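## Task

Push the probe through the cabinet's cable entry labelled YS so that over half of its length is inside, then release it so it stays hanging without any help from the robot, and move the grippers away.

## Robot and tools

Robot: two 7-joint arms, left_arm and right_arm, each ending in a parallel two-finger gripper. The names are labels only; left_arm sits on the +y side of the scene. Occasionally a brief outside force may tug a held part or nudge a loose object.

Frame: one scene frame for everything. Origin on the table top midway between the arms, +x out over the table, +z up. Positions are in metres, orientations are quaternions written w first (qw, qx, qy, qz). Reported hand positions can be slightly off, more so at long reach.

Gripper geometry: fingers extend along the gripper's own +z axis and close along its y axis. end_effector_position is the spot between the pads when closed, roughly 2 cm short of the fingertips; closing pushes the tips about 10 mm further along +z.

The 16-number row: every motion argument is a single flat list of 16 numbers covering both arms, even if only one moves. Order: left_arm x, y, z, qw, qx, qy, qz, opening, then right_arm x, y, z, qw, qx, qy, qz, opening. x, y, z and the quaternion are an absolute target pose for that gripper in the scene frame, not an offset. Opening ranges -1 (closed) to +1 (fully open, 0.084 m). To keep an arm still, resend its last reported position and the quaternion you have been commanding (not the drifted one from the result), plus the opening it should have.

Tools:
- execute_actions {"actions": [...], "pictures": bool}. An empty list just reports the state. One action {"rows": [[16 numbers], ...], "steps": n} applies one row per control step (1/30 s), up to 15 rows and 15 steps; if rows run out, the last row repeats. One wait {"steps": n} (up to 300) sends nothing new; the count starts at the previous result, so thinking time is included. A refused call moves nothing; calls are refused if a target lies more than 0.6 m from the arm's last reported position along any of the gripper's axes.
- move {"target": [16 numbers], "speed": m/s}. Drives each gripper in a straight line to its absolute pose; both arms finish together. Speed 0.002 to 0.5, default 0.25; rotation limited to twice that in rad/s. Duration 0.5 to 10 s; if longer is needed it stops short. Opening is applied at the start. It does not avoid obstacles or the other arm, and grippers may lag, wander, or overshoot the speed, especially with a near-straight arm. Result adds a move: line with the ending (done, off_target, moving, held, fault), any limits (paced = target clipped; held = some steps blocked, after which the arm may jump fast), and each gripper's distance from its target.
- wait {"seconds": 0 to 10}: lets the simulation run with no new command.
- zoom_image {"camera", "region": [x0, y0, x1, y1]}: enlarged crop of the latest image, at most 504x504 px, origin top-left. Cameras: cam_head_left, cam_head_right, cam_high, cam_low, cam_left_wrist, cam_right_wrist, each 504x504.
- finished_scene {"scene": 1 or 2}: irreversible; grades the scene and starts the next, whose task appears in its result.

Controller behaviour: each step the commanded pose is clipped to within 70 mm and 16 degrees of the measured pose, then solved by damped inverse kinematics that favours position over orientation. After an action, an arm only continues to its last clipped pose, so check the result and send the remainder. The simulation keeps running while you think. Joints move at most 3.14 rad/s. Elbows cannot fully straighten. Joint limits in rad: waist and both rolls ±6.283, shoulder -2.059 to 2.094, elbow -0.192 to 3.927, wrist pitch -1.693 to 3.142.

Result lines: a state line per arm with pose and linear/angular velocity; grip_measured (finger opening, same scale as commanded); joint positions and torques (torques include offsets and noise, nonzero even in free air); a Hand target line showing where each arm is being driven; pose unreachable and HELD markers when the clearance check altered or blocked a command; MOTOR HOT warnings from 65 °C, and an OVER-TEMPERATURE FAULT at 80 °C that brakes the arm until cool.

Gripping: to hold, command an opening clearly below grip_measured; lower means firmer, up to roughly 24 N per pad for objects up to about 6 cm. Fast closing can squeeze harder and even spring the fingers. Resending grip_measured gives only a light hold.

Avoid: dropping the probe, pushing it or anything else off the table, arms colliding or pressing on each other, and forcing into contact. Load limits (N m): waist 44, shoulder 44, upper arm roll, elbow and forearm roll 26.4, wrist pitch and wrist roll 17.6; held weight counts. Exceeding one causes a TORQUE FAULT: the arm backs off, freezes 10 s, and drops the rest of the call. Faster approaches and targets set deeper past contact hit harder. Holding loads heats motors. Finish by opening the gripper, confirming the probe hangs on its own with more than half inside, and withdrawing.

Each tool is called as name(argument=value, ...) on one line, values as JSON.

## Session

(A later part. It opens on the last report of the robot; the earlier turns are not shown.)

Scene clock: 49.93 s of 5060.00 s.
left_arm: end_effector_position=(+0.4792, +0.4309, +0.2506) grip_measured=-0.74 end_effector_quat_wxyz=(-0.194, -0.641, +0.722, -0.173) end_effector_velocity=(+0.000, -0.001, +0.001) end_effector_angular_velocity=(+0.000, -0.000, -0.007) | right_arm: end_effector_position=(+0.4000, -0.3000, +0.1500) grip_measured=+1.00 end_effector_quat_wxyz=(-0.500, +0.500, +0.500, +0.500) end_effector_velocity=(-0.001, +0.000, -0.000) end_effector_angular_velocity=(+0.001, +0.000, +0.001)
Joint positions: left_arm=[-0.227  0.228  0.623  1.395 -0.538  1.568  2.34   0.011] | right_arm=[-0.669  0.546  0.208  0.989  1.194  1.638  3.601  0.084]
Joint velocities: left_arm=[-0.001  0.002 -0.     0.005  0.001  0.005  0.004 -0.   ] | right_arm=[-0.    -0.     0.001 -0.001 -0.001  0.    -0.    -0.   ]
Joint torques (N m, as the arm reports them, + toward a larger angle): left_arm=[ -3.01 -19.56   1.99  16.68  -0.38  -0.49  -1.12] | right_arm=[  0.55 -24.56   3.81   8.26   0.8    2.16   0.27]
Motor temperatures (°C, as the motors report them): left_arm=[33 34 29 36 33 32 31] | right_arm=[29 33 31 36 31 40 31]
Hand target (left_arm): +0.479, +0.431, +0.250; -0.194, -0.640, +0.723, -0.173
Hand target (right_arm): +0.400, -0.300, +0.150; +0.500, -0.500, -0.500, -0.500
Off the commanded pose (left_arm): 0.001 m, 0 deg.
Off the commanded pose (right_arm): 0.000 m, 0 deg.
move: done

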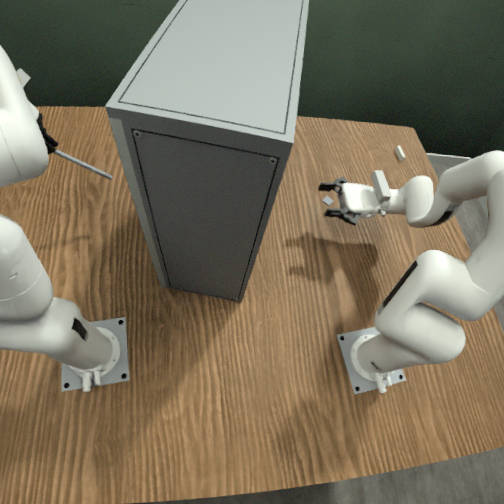

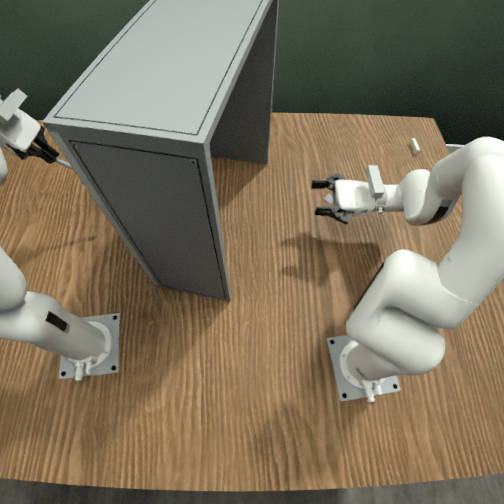

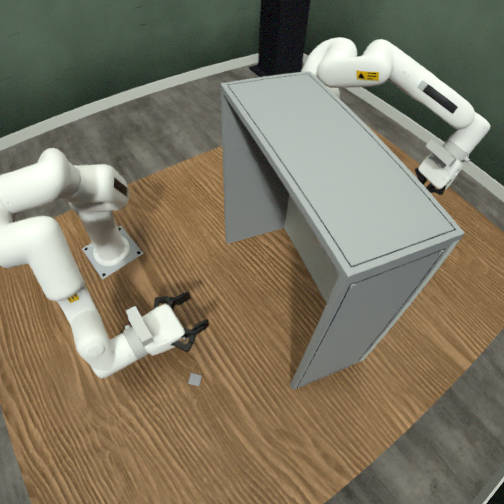

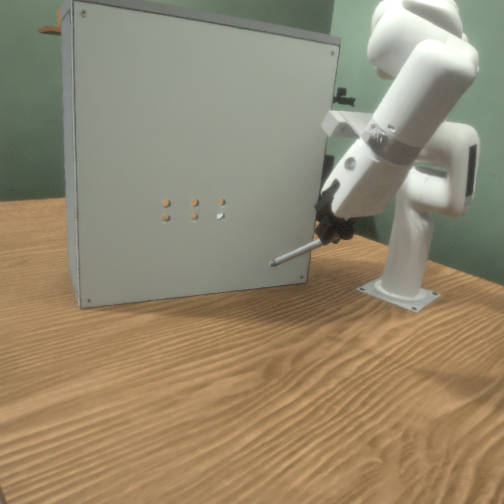

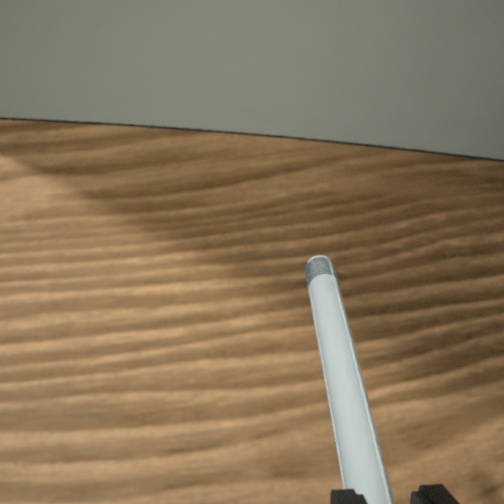

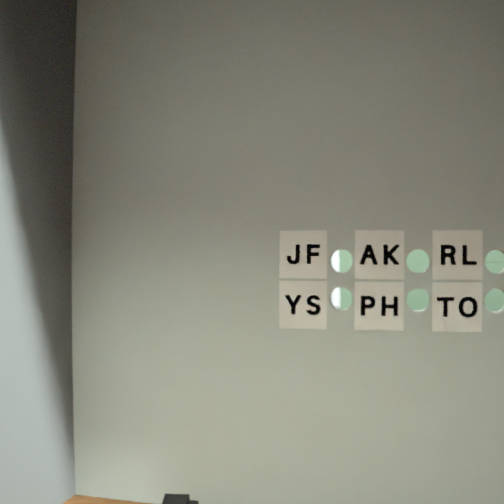

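move(target=[0.495,0.345,0.2,0.372,0.55,-0.686,0.299,-1,0.4,-0.3,0.15,0.5,-0.5,-0.5,-0.5,1], speed=0.12)

zoom_image(camera="cam_low", region=[140, 130, 340, 280])

Scene clock: 63.30 s of 5060.00 s.
left_arm: end_effector_position=(+0.4952, +0.3452, +0.2007) grip_measured=-0.74 end_effector_quat_wxyz=(-0.371, -0.550, +0.686, -0.299) end_effector_velocity=(+0.000, +0.001, +0.002) end_effector_angular_velocity=(-0.002, -0.003, +0.002) | right_arm: end_effector_position=(+0.4000, -0.3000, +0.1500) grip_measured=+1.00 end_effector_quat_wxyz=(-0.500, +0.500, +0.500, +0.500) end_effector_velocity=(-0.000, -0.000, -0.000) end_effector_angular_velocity=(-0.001, +0.000, +0.001)
Joint positions: left_arm=[-0.094  0.508  0.492  1.473 -0.885  1.833  2.513  0.011] | right_arm=[-0.669  0.546  0.208  0.989  1.194  1.638  3.601  0.084]
Joint velocities: left_arm=[ 0.002 -0.001  0.001  0.002 -0.002  0.003  0.001 -0.   ] | right_arm=[ 0.     0.    -0.001  0.    -0.002 -0.    -0.    -0.   ]
Joint torques (N m, as the arm reports them, + toward a larger angle): left_arm=[ -2.67 -24.26   3.09  14.89  -1.09   0.73  -0.93] | right_arm=[  0.54 -24.37   3.89   8.18   0.85   2.13   0.22]
Motor temperatures (°C, as the motors report them): left_arm=[33 34 29 36 33 32 31] | right_arm=[29 33 31 36 31 40 31]
Hand target (left_arm): +0.495, +0.345, +0.200; -0.372, -0.549, +0.686, -0.299
Hand target (right_arm): +0.400, -0.300, +0.150; +0.500, -0.500, -0.500, -0.500
Off the commanded pose (left_arm): 0.001 m, 0 deg.
Off the commanded pose (right_arm): 0.000 m, 0 deg.
After step 90, 8.03 s passed at rest.
move: done

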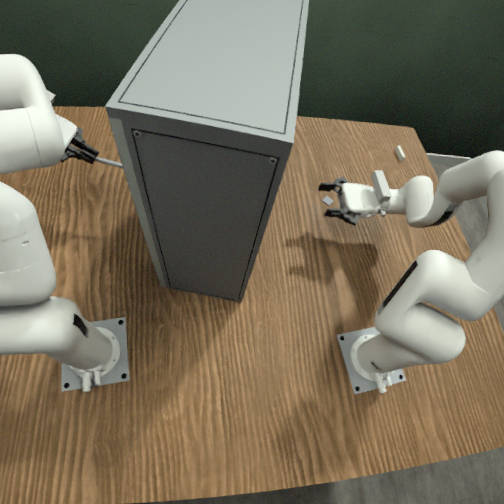

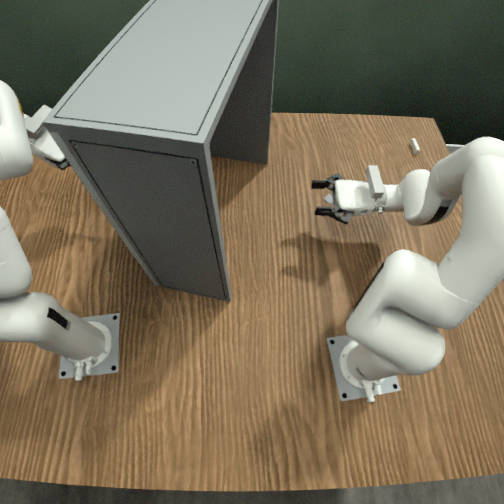

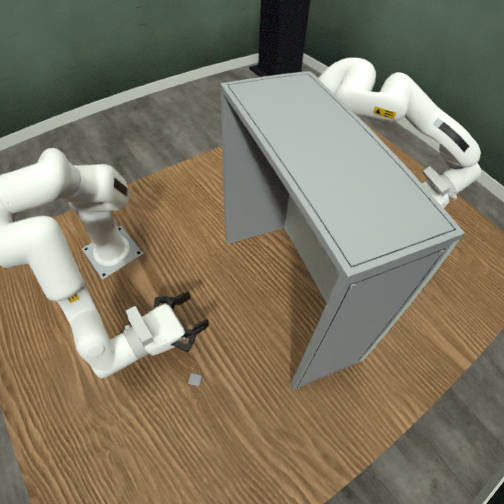

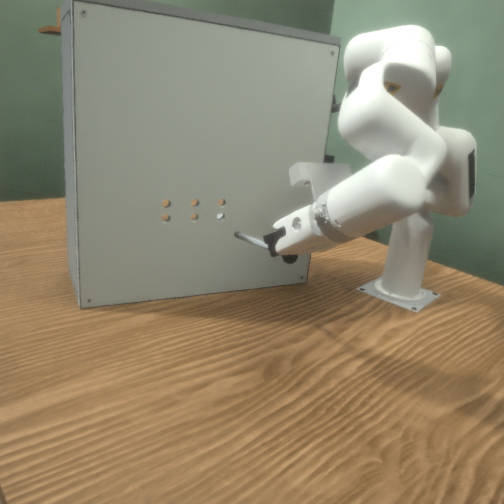

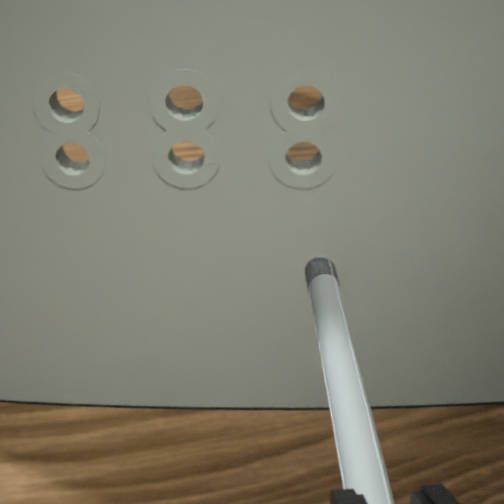

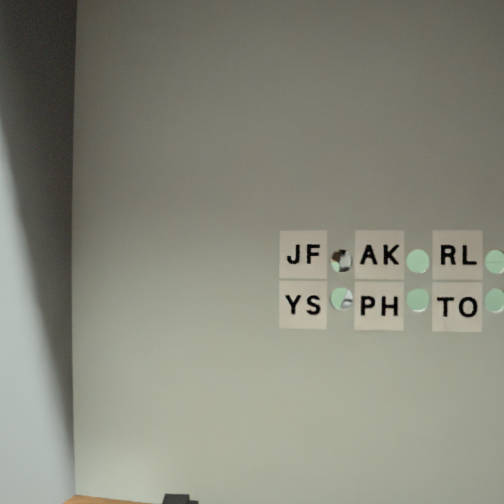

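Region (140, 130, 340, 280) of cam_low's 504x504 image, scaled by 2.520, with more detail than that image has; it fills the top 378 rows of this view, and the rest is white.

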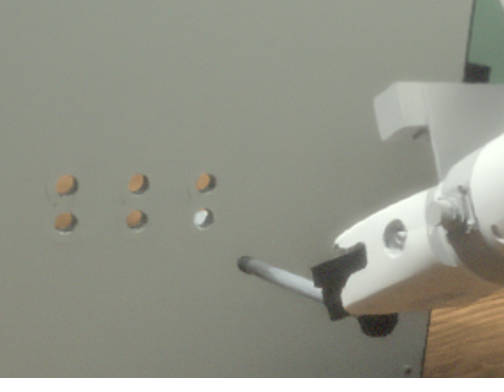

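move(target=[0.4924,0.31,0.2,0.419,0.528,-0.658,0.336,-1,0.4,-0.3,0.15,0.5,-0.5,-0.5,-0.5,1], speed=0.04)

zoom_image(camera="cam_low", region=[140, 160, 300, 280])

zoom_image(camera="cam_right_wrist", region=[290, 230, 390, 330])

Scene clock: 75.10 s of 5060.00 s.
left_arm: end_effector_position=(+0.4924, +0.3101, +0.2001) grip_measured=-0.74 end_effector_quat_wxyz=(-0.419, -0.528, +0.658, -0.336) end_effector_velocity=(+0.000, +0.001, +0.001) end_effector_angular_velocity=(-0.001, -0.001, +0.002) | right_arm: end_effector_position=(+0.4000, -0.3000, +0.1500) grip_measured=+1.00 end_effector_quat_wxyz=(-0.500, +0.500, +0.500, +0.500) end_effector_velocity=(-0.000, -0.001, -0.000) end_effector_angular_velocity=(-0.001, -0.000, -0.001)
Joint positions: left_arm=[-0.087  0.531  0.449  1.435 -0.973  1.882  2.515  0.011] | right_arm=[-0.669  0.546  0.208  0.989  1.194  1.638  3.601  0.084]
Joint velocities: left_arm=[ 0.001 -0.     0.001  0.001 -0.001  0.001  0.     0.   ] | right_arm=[ 0.    -0.    -0.001  0.    -0.001 -0.    -0.     0.   ]
Joint torques (N m, as the arm reports them, + toward a larger angle): left_arm=[ -2.52 -24.82   2.8   14.58  -1.29   1.03  -1.  ] | right_arm=[  0.56 -24.45   3.77   8.11   0.87   2.14   0.26]
Motor temperatures (°C, as the motors report them): left_arm=[33 34 29 36 33 32 31] | right_arm=[29 33 31 36 31 40 31]
Hand target (left_arm): +0.492, +0.310, +0.200; -0.419, -0.528, +0.658, -0.336
Hand target (right_arm): +0.400, -0.300, +0.150; +0.500, -0.500, -0.500, -0.500
Off the commanded pose (left_arm): 0.000 m, 0 deg.
Off the commanded pose (right_arm): 0.000 m, 0 deg.
After step 90, 6.80 s passed at rest.
move: done

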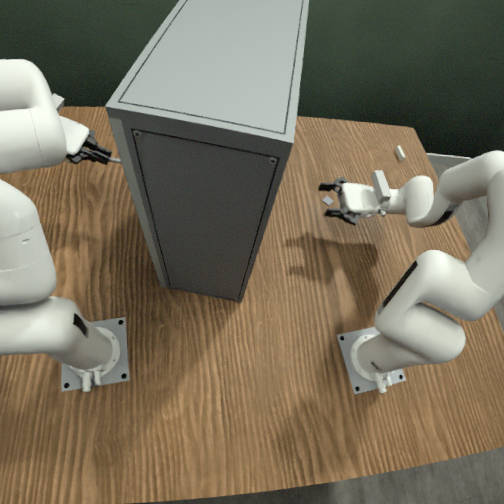

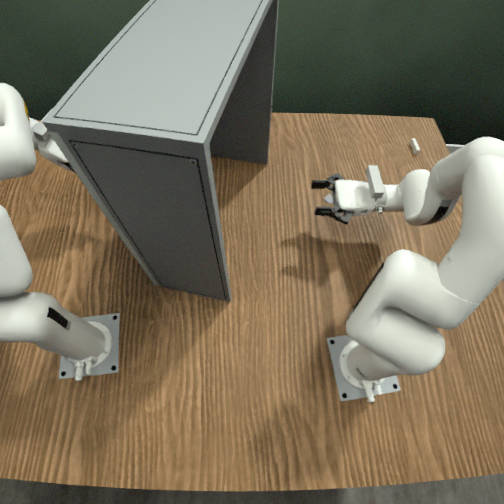

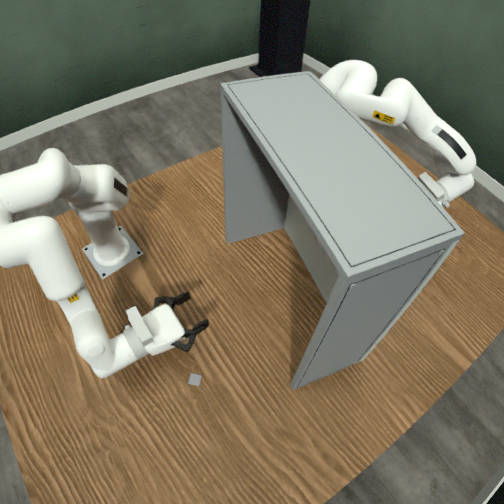

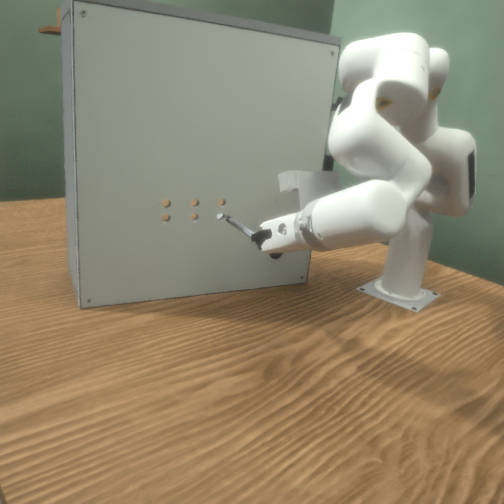

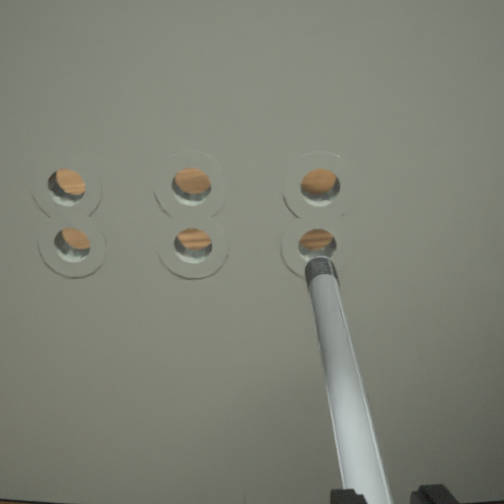

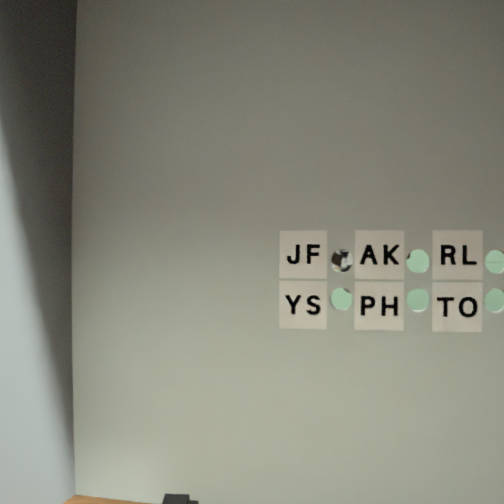

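Region (140, 160, 300, 280) of cam_low's 504x504 image, scaled by 3.150, with more detail than that image has; it fills the top 378 rows of this view, and the rest is white.

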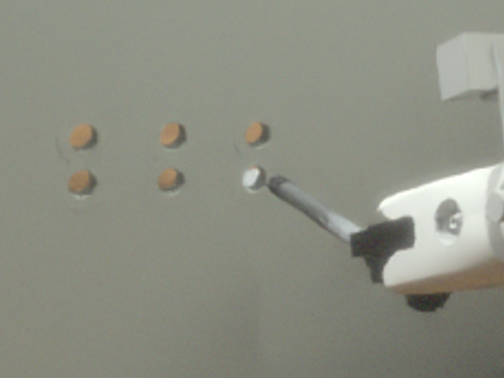

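Region (290, 230, 390, 330) of cam_right_wrist's 504x504 image, scaled by 5.040, with more detail than that image has.

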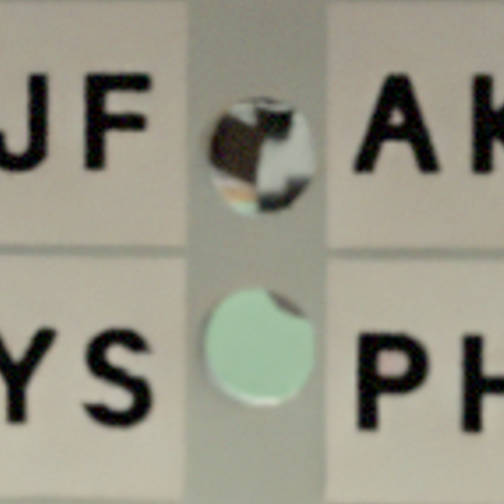

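move(target=[0.4862,0.291,0.194,0.419,0.528,-0.658,0.336,-1,0.4,-0.3,0.15,0.5,-0.5,-0.5,-0.5,1], speed=0.02)

zoom_image(camera="cam_low", region=[140, 160, 300, 280])

zoom_image(camera="cam_right_wrist", region=[290, 230, 390, 330])

Scene clock: 84.23 s of 5060.00 s.
left_arm: end_effector_position=(+0.4862, +0.2910, +0.1940) grip_measured=-0.74 end_effector_quat_wxyz=(-0.419, -0.528, +0.658, -0.336) end_effector_velocity=(-0.000, +0.001, -0.000) end_effector_angular_velocity=(+0.002, -0.000, +0.003) | right_arm: end_effector_position=(+0.4000, -0.3000, +0.1500) grip_measured=+1.00 end_effector_quat_wxyz=(-0.500, +0.500, +0.500, +0.500) end_effector_velocity=(+0.000, -0.001, -0.000) end_effector_angular_velocity=(-0.001, -0.000, -0.001)
Joint positions: left_arm=[-0.124  0.497  0.443  1.367 -0.98   1.835  2.519  0.011] | right_arm=[-0.669  0.546  0.208  0.989  1.194  1.638  3.601  0.084]
Joint velocities: left_arm=[ 0.001 -0.001  0.001 -0.002  0.001 -0.002  0.     0.   ] | right_arm=[ 0.    -0.    -0.001  0.001 -0.    -0.     0.     0.   ]
Joint torques (N m, as the arm reports them, + toward a larger angle): left_arm=[ -2.75 -24.15   2.72  14.54  -0.96   1.    -1.01] | right_arm=[  0.68 -24.39   3.86   8.1    0.88   2.13   0.26]
Motor temperatures (°C, as the motors report them): left_arm=[33 34 29 35 33 32 31] | right_arm=[29 33 31 36 31 40 31]
Hand target (left_arm): +0.486, +0.291, +0.194; -0.419, -0.528, +0.658, -0.336
Hand target (right_arm): +0.400, -0.300, +0.150; +0.500, -0.500, -0.500, -0.500
Off the commanded pose (left_arm): 0.000 m, 0 deg.
Off the commanded pose (right_arm): 0.000 m, 0 deg.
After step 90, 4.83 s passed at rest.
move: done

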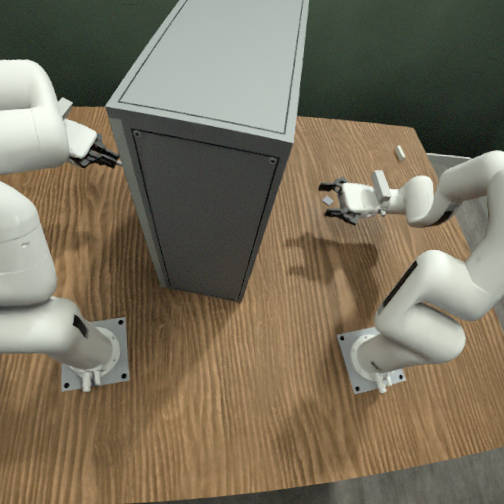

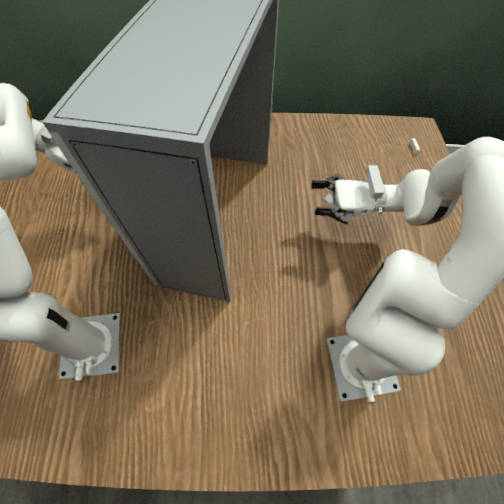

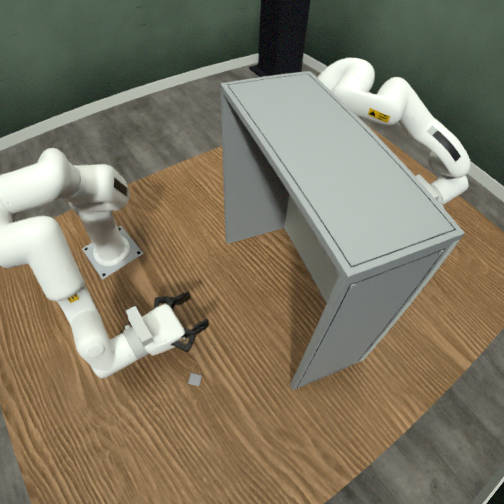

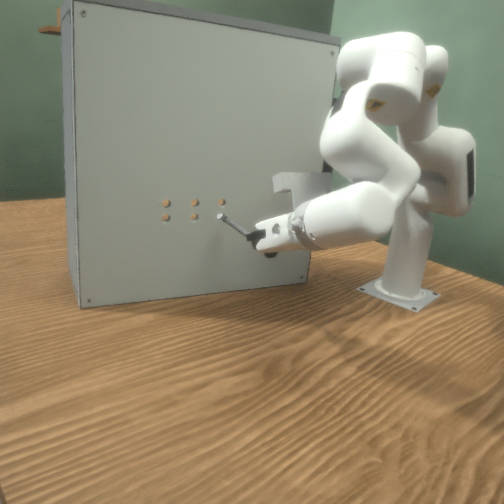

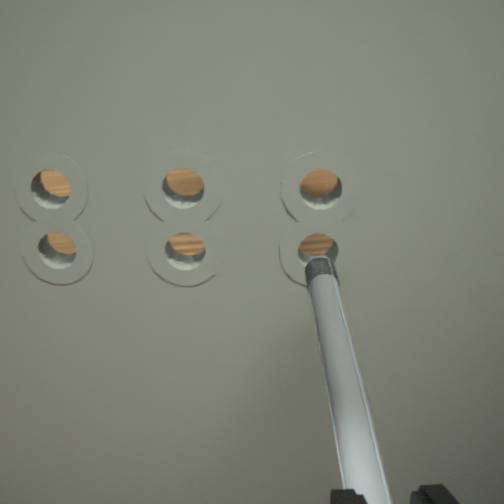

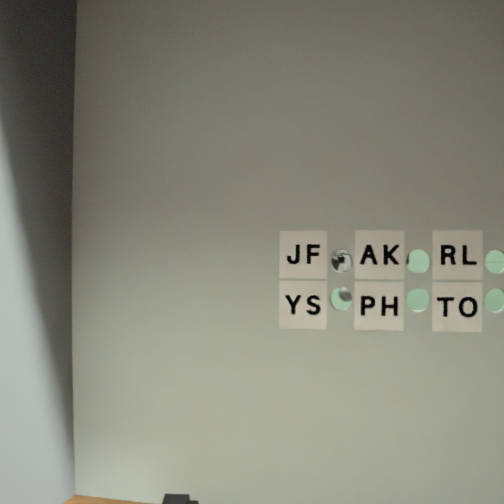

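Region (140, 160, 300, 280) of cam_low's 504x504 image, scaled by 3.150, with more detail than that image has; it fills the top 378 rows of this view, and the rest is white.

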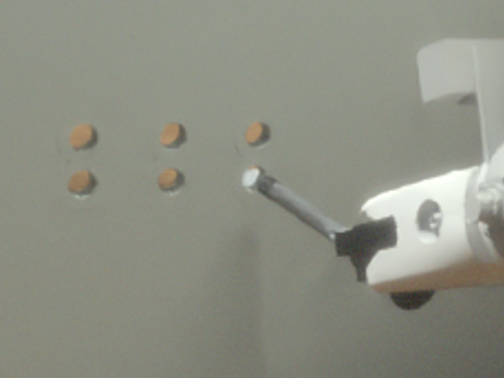

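Region (290, 230, 390, 330) of cam_right_wrist's 504x504 image, scaled by 5.040, with more detail than that image has.

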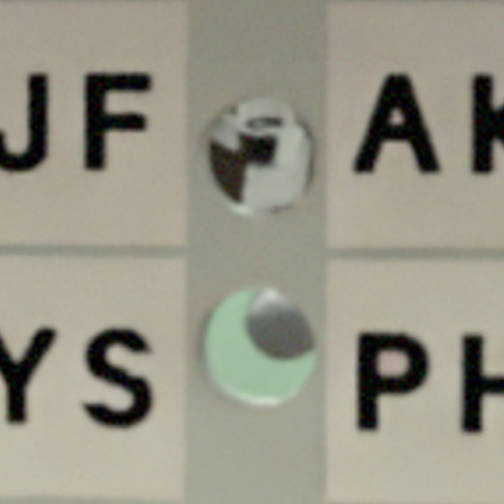

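move(target=[0.4805,0.272,0.188,0.419,0.528,-0.658,0.336,-1,0.4,-0.3,0.15,0.5,-0.5,-0.5,-0.5,1], speed=0.012)

zoom_image(camera="cam_right_wrist", region=[290, 230, 390, 330])

Scene clock: 95.20 s of 5060.00 s.
left_arm: end_effector_position=(+0.4805, +0.2721, +0.1881) grip_measured=-0.74 end_effector_quat_wxyz=(-0.419, -0.528, +0.658, -0.336) end_effector_velocity=(-0.000, -0.000, -0.000) end_effector_angular_velocity=(+0.000, +0.000, +0.000) | right_arm: end_effector_position=(+0.4000, -0.3000, +0.1500) grip_measured=+1.00 end_effector_quat_wxyz=(-0.500, +0.500, +0.500, +0.500) end_effector_velocity=(-0.000, +0.000, +0.000) end_effector_angular_velocity=(+0.001, +0.001, +0.000)
Joint positions: left_arm=[-0.159  0.467  0.435  1.305 -0.99   1.788  2.521  0.011] | right_arm=[-0.669  0.546  0.208  0.989  1.194  1.638  3.601  0.084]
Joint velocities: left_arm=[-0.001 -0.    -0.    -0.002 -0.    -0.002  0.    -0.   ] | right_arm=[-0.     0.     0.001 -0.     0.     0.001  0.001  0.   ]
Joint torques (N m, as the arm reports them, + toward a larger angle): left_arm=[ -2.73 -23.26   2.33  14.32  -1.02   0.89  -1.07] | right_arm=[  0.53 -24.47   3.85   8.19   0.99   2.12   0.28]
Motor temperatures (°C, as the motors report them): left_arm=[33 34 29 35 33 32 31] | right_arm=[29 33 31 36 31 40 31]
Hand target (left_arm): +0.481, +0.272, +0.188; -0.419, -0.528, +0.658, -0.336
Hand target (right_arm): +0.400, -0.300, +0.150; +0.500, -0.500, -0.500, -0.500
Off the commanded pose (left_arm): 0.000 m, 0 deg.
Off the commanded pose (right_arm): 0.000 m, 0 deg.
After step 90, 6.03 s passed at rest.
move: done

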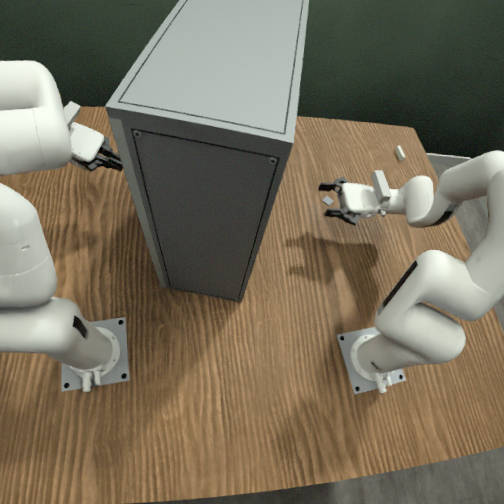

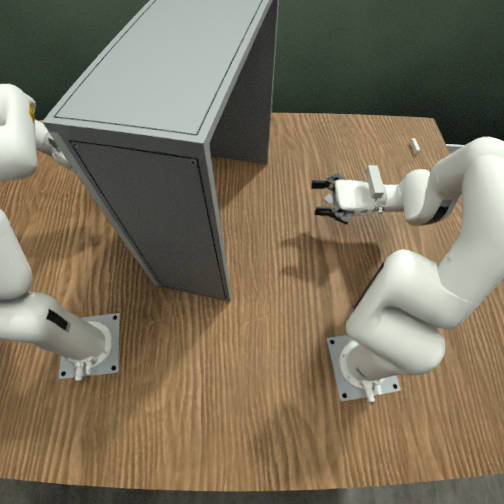

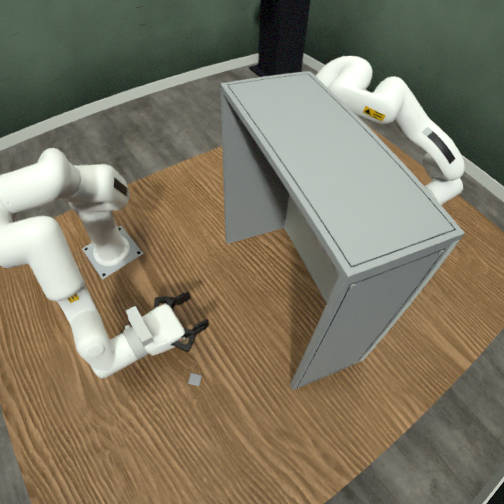

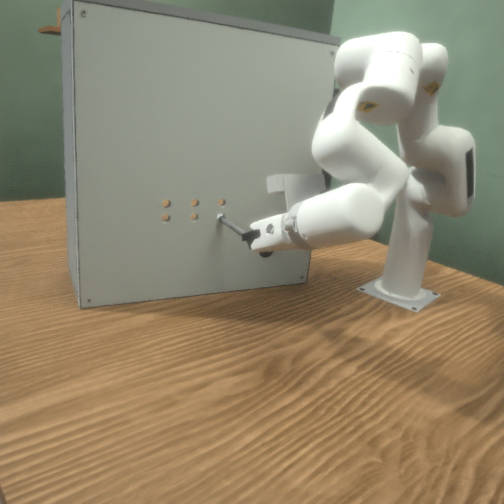

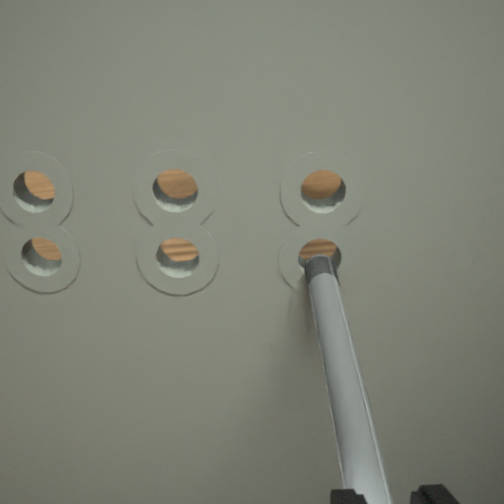

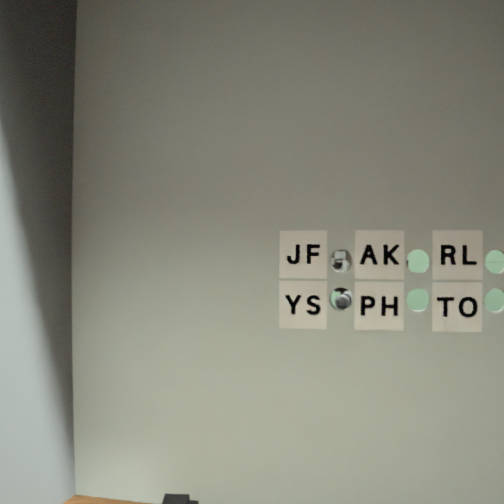

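Region (290, 230, 390, 330) of cam_right_wrist's 504x504 image, scaled by 5.040, with more detail than that image has.

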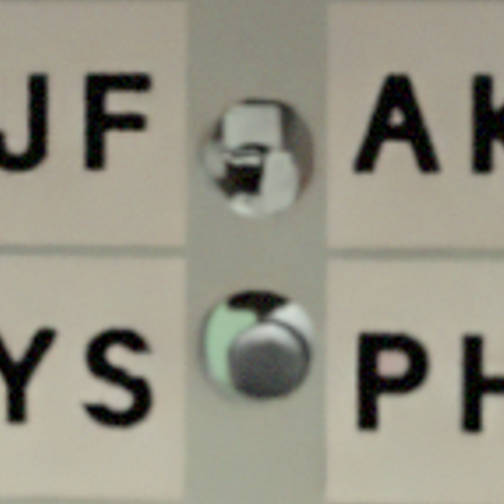

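Good; raise 1 mm and advance.

move(target=[0.474,0.2427,0.189,0.419,0.528,-0.658,0.336,-1,0.4,-0.3,0.15,0.5,-0.5,-0.5,-0.5,1], speed=0.012)

Scene clock: 101.03 s of 5060.00 s.
left_arm: end_effector_position=(+0.4740, +0.2427, +0.1890) grip_measured=-0.74 end_effector_quat_wxyz=(-0.419, -0.528, +0.658, -0.336) end_effector_velocity=(-0.000, +0.000, -0.001) end_effector_angular_velocity=(+0.001, +0.001, +0.001) | right_arm: end_effector_position=(+0.4000, -0.3000, +0.1500) grip_measured=+1.00 end_effector_quat_wxyz=(-0.500, +0.500, +0.500, +0.500) end_effector_velocity=(+0.000, +0.000, +0.000) end_effector_angular_velocity=(-0.000, -0.001, +0.001)
Joint positions: left_arm=[-0.21   0.414  0.42   1.232 -1.01   1.73   2.502  0.011] | right_arm=[-0.669  0.546  0.208  0.989  1.194  1.638  3.601  0.084]
Joint velocities: left_arm=[-0.     0.     0.001 -0.001  0.001 -0.001 -0.001 -0.   ] | right_arm=[-0.    -0.     0.001  0.001 -0.    -0.     0.    -0.   ]
Joint torques (N m, as the arm reports them, + toward a larger angle): left_arm=[ -3.04 -22.47   1.97  14.46  -1.05   0.88  -1.08] | right_arm=[  0.65 -24.44   3.89   8.17   0.92   2.13   0.28]
Motor temperatures (°C, as the motors report them): left_arm=[33 34 29 35 33 32 31] | right_arm=[29 33 31 36 31 40 31]
Hand target (left_arm): +0.474, +0.243, +0.189; -0.419, -0.528, +0.658, -0.336
Hand target (right_arm): +0.400, -0.300, +0.150; +0.500, -0.500, -0.500, -0.500
Off the commanded pose (left_arm): 0.000 m, 0 deg.
Off the commanded pose (right_arm): 0.000 m, 0 deg.
After step 90, 0.10 s passed at rest.
move: done

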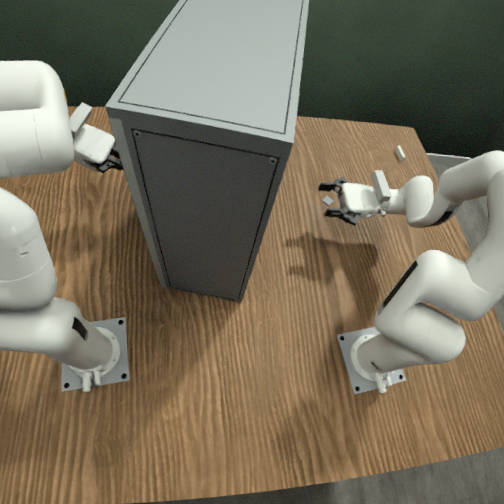

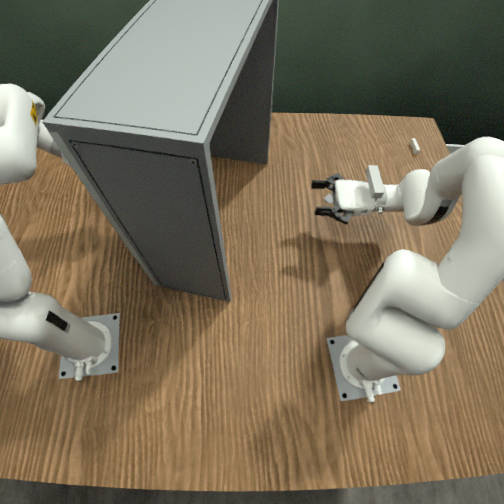

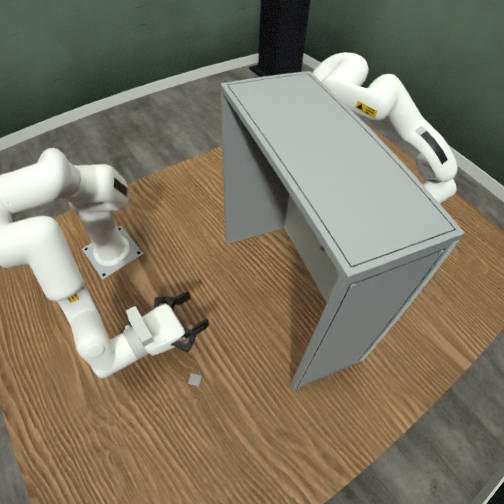

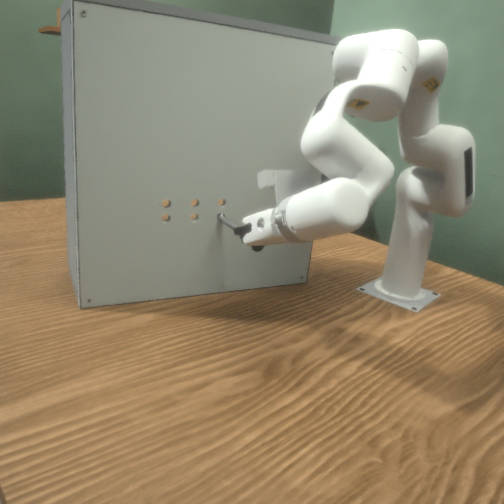

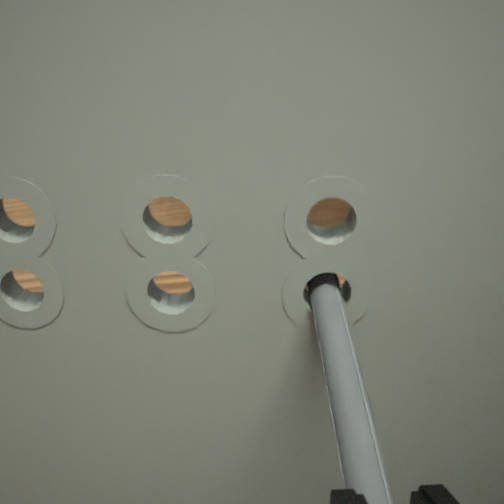

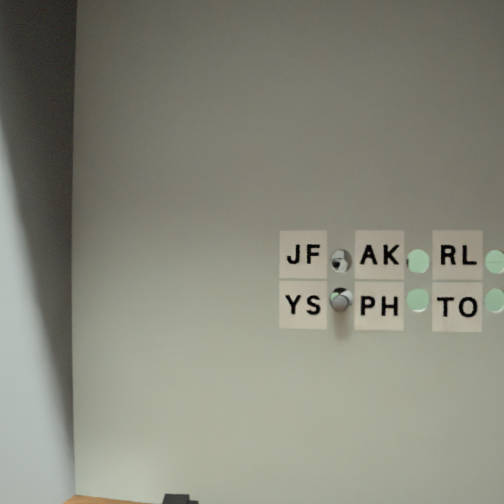

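move(target=[0.4595,0.1845,0.186,0.419,0.528,-0.658,0.336,-1,0.4,-0.3,0.15,0.5,-0.5,-0.5,-0.5,1], speed=0.025)

Scene clock: 109.30 s of 5060.00 s.
left_arm: end_effector_position=(+0.4596, +0.1846, +0.1861) grip_measured=-0.74 end_effector_quat_wxyz=(-0.419, -0.528, +0.658, -0.336) end_effector_velocity=(-0.000, +0.000, -0.000) end_effector_angular_velocity=(+0.001, +0.001, +0.002) | right_arm: end_effector_position=(+0.4000, -0.3000, +0.1500) grip_measured=+1.00 end_effector_quat_wxyz=(-0.500, +0.500, +0.500, +0.500) end_effector_velocity=(+0.000, +0.000, +0.000) end_effector_angular_velocity=(+0.000, -0.001, +0.001)
Joint positions: left_arm=[-0.306  0.327  0.379  1.103 -1.062  1.609  2.471  0.011] | right_arm=[-0.669  0.546  0.208  0.989  1.194  1.638  3.601  0.084]
Joint velocities: left_arm=[-0.    -0.001  0.001 -0.002 -0.    -0.002 -0.     0.   ] | right_arm=[-0.     0.     0.002  0.001  0.    -0.     0.001  0.   ]
Joint torques (N m, as the arm reports them, + toward a larger angle): left_arm=[ -3.73 -19.04   0.34  12.51   0.49   0.73  -1.02] | right_arm=[  0.45 -24.48   3.78   8.14   0.83   2.1    0.27]
Motor temperatures (°C, as the motors report them): left_arm=[33 34 29 35 33 32 31] | right_arm=[29 33 31 36 31 40 31]
Hand target (left_arm): +0.460, +0.184, +0.186; -0.419, -0.528, +0.658, -0.336
Hand target (right_arm): +0.400, -0.300, +0.150; +0.500, -0.500, -0.500, -0.500
Off the commanded pose (left_arm): 0.000 m, 0 deg.
Off the commanded pose (right_arm): 0.000 m, 0 deg.
After step 90, 2.60 s passed at rest.
move: done

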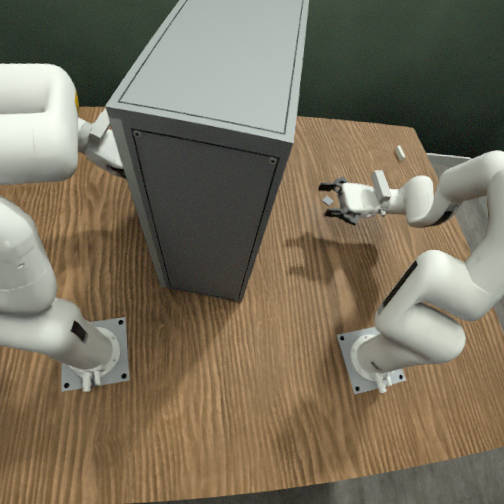

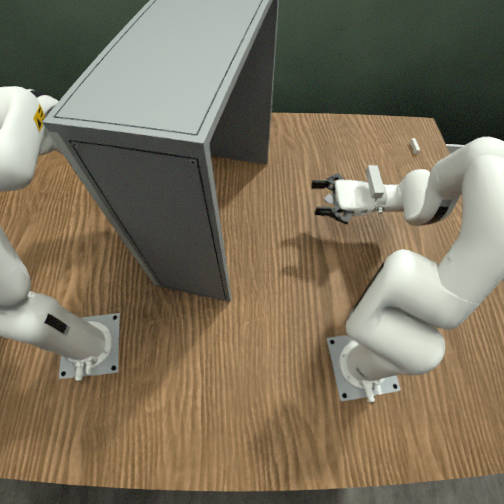

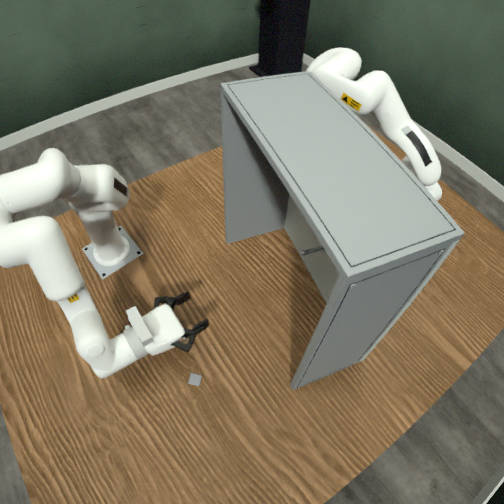

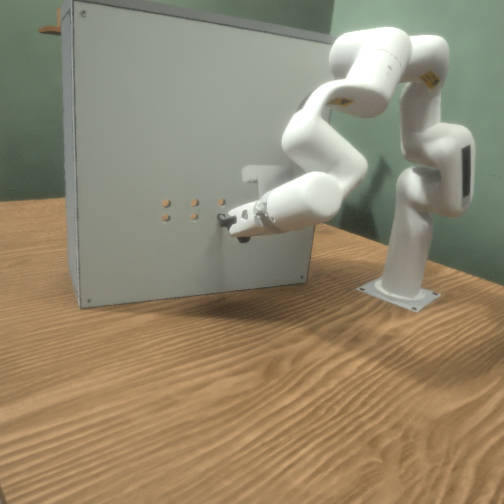

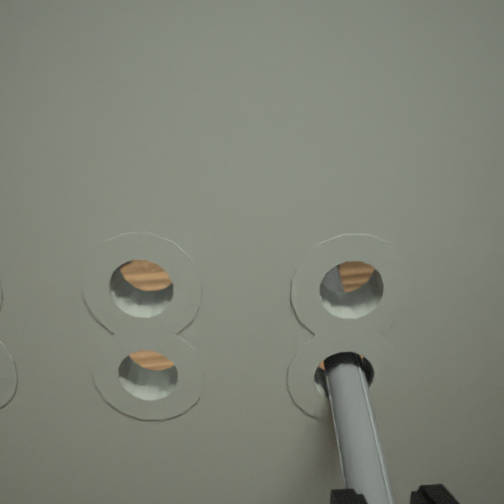

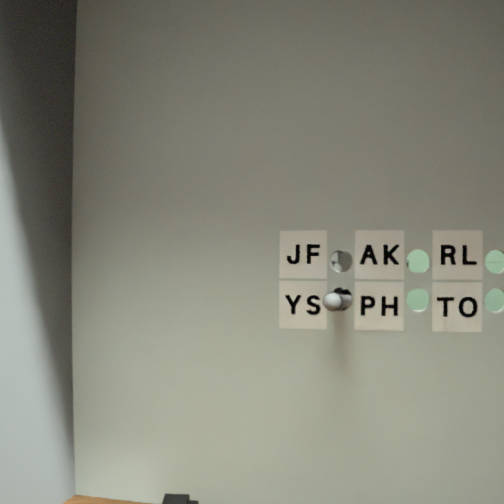

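move(target=[0.4515,0.147,0.19,0.419,0.528,-0.658,0.336,-1,0.4,-0.3,0.15,0.5,-0.5,-0.5,-0.5,1], speed=0.02)

Scene clock: 120.20 s of 5060.00 s.
left_arm: end_effector_position=(+0.4513, +0.1469, +0.1898) grip_measured=-0.74 end_effector_quat_wxyz=(-0.419, -0.528, +0.658, -0.336) end_effector_velocity=(+0.001, +0.001, +0.001) end_effector_angular_velocity=(+0.001, -0.001, +0.002) | right_arm: end_effector_position=(+0.4000, -0.3000, +0.1500) grip_measured=+1.00 end_effector_quat_wxyz=(-0.500, +0.500, +0.500, +0.500) end_effector_velocity=(+0.000, -0.000, +0.000) end_effector_angular_velocity=(-0.001, -0.000, +0.000)
Joint positions: left_arm=[-0.364  0.275  0.346  1.044 -1.102  1.537  2.438  0.011] | right_arm=[-0.669  0.546  0.208  0.989  1.194  1.638  3.601  0.084]
Joint velocities: left_arm=[ 0.    -0.001  0.001  0.001  0.    -0.    -0.001  0.   ] | right_arm=[ 0.     0.    -0.     0.002 -0.001 -0.     0.001  0.   ]
Joint torques (N m, as the arm reports them, + toward a larger angle): left_arm=[ -2.89 -20.06   0.88  14.33  -0.93   0.91  -0.94] | right_arm=[  0.51 -24.47   3.87   8.21   0.86   2.12   0.25]
Motor temperatures (°C, as the motors report them): left_arm=[33 34 29 35 33 32 31] | right_arm=[29 33 31 36 31 40 31]
Hand target (left_arm): +0.451, +0.147, +0.190; -0.419, -0.528, +0.658, -0.336
Hand target (right_arm): +0.400, -0.300, +0.150; +0.500, -0.500, -0.500, -0.500
Off the commanded pose (left_arm): 0.000 m, 0 deg.
Off the commanded pose (right_arm): 0.000 m, 0 deg.
After step 90, 5.73 s passed at rest.
move: done

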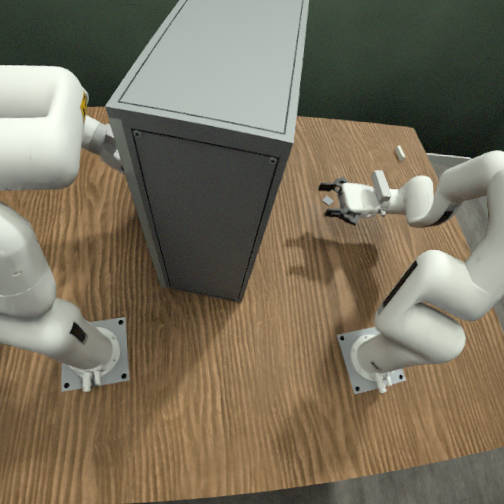

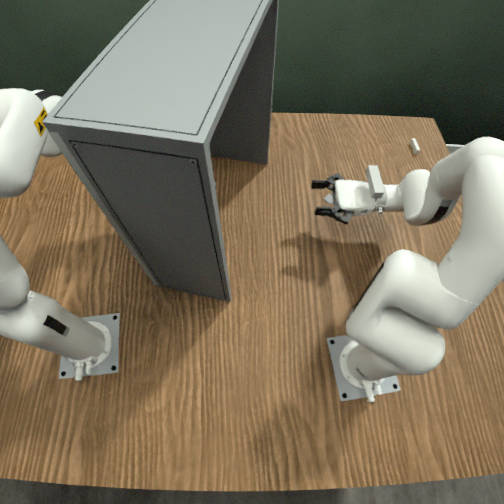

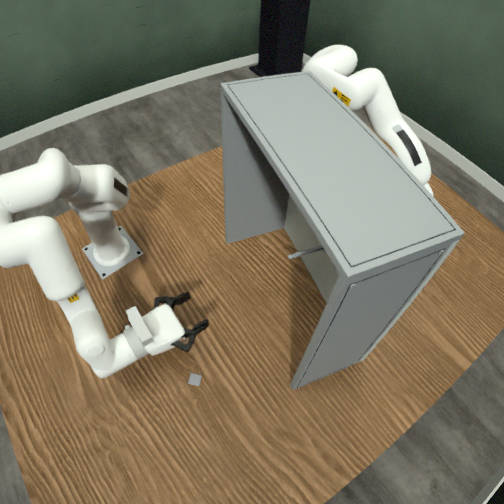

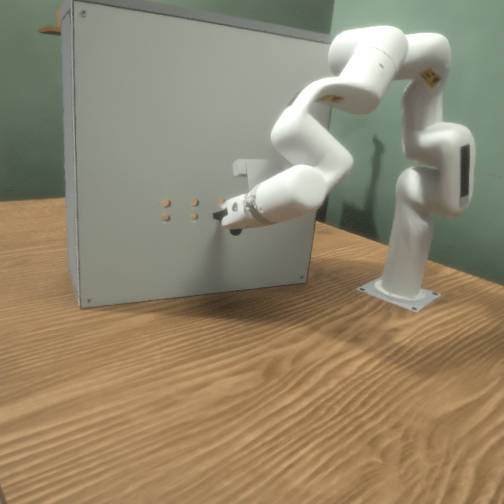

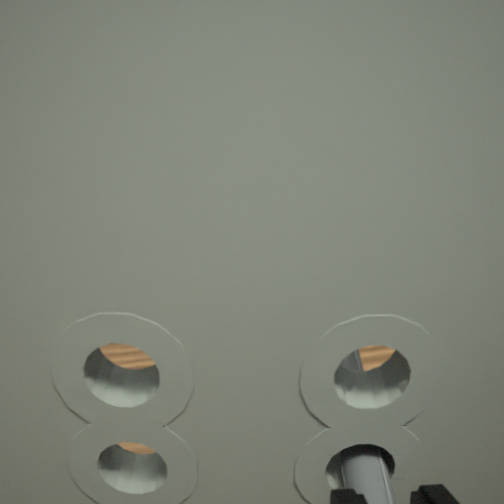

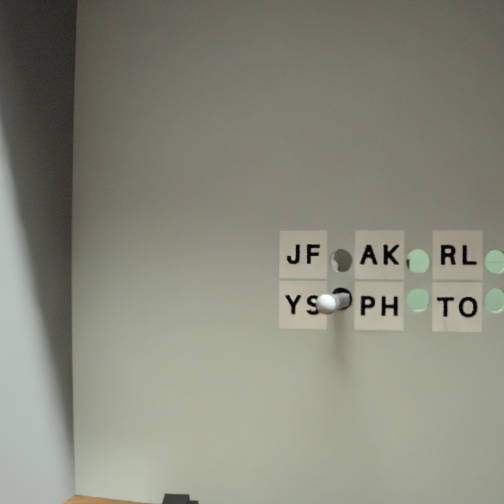

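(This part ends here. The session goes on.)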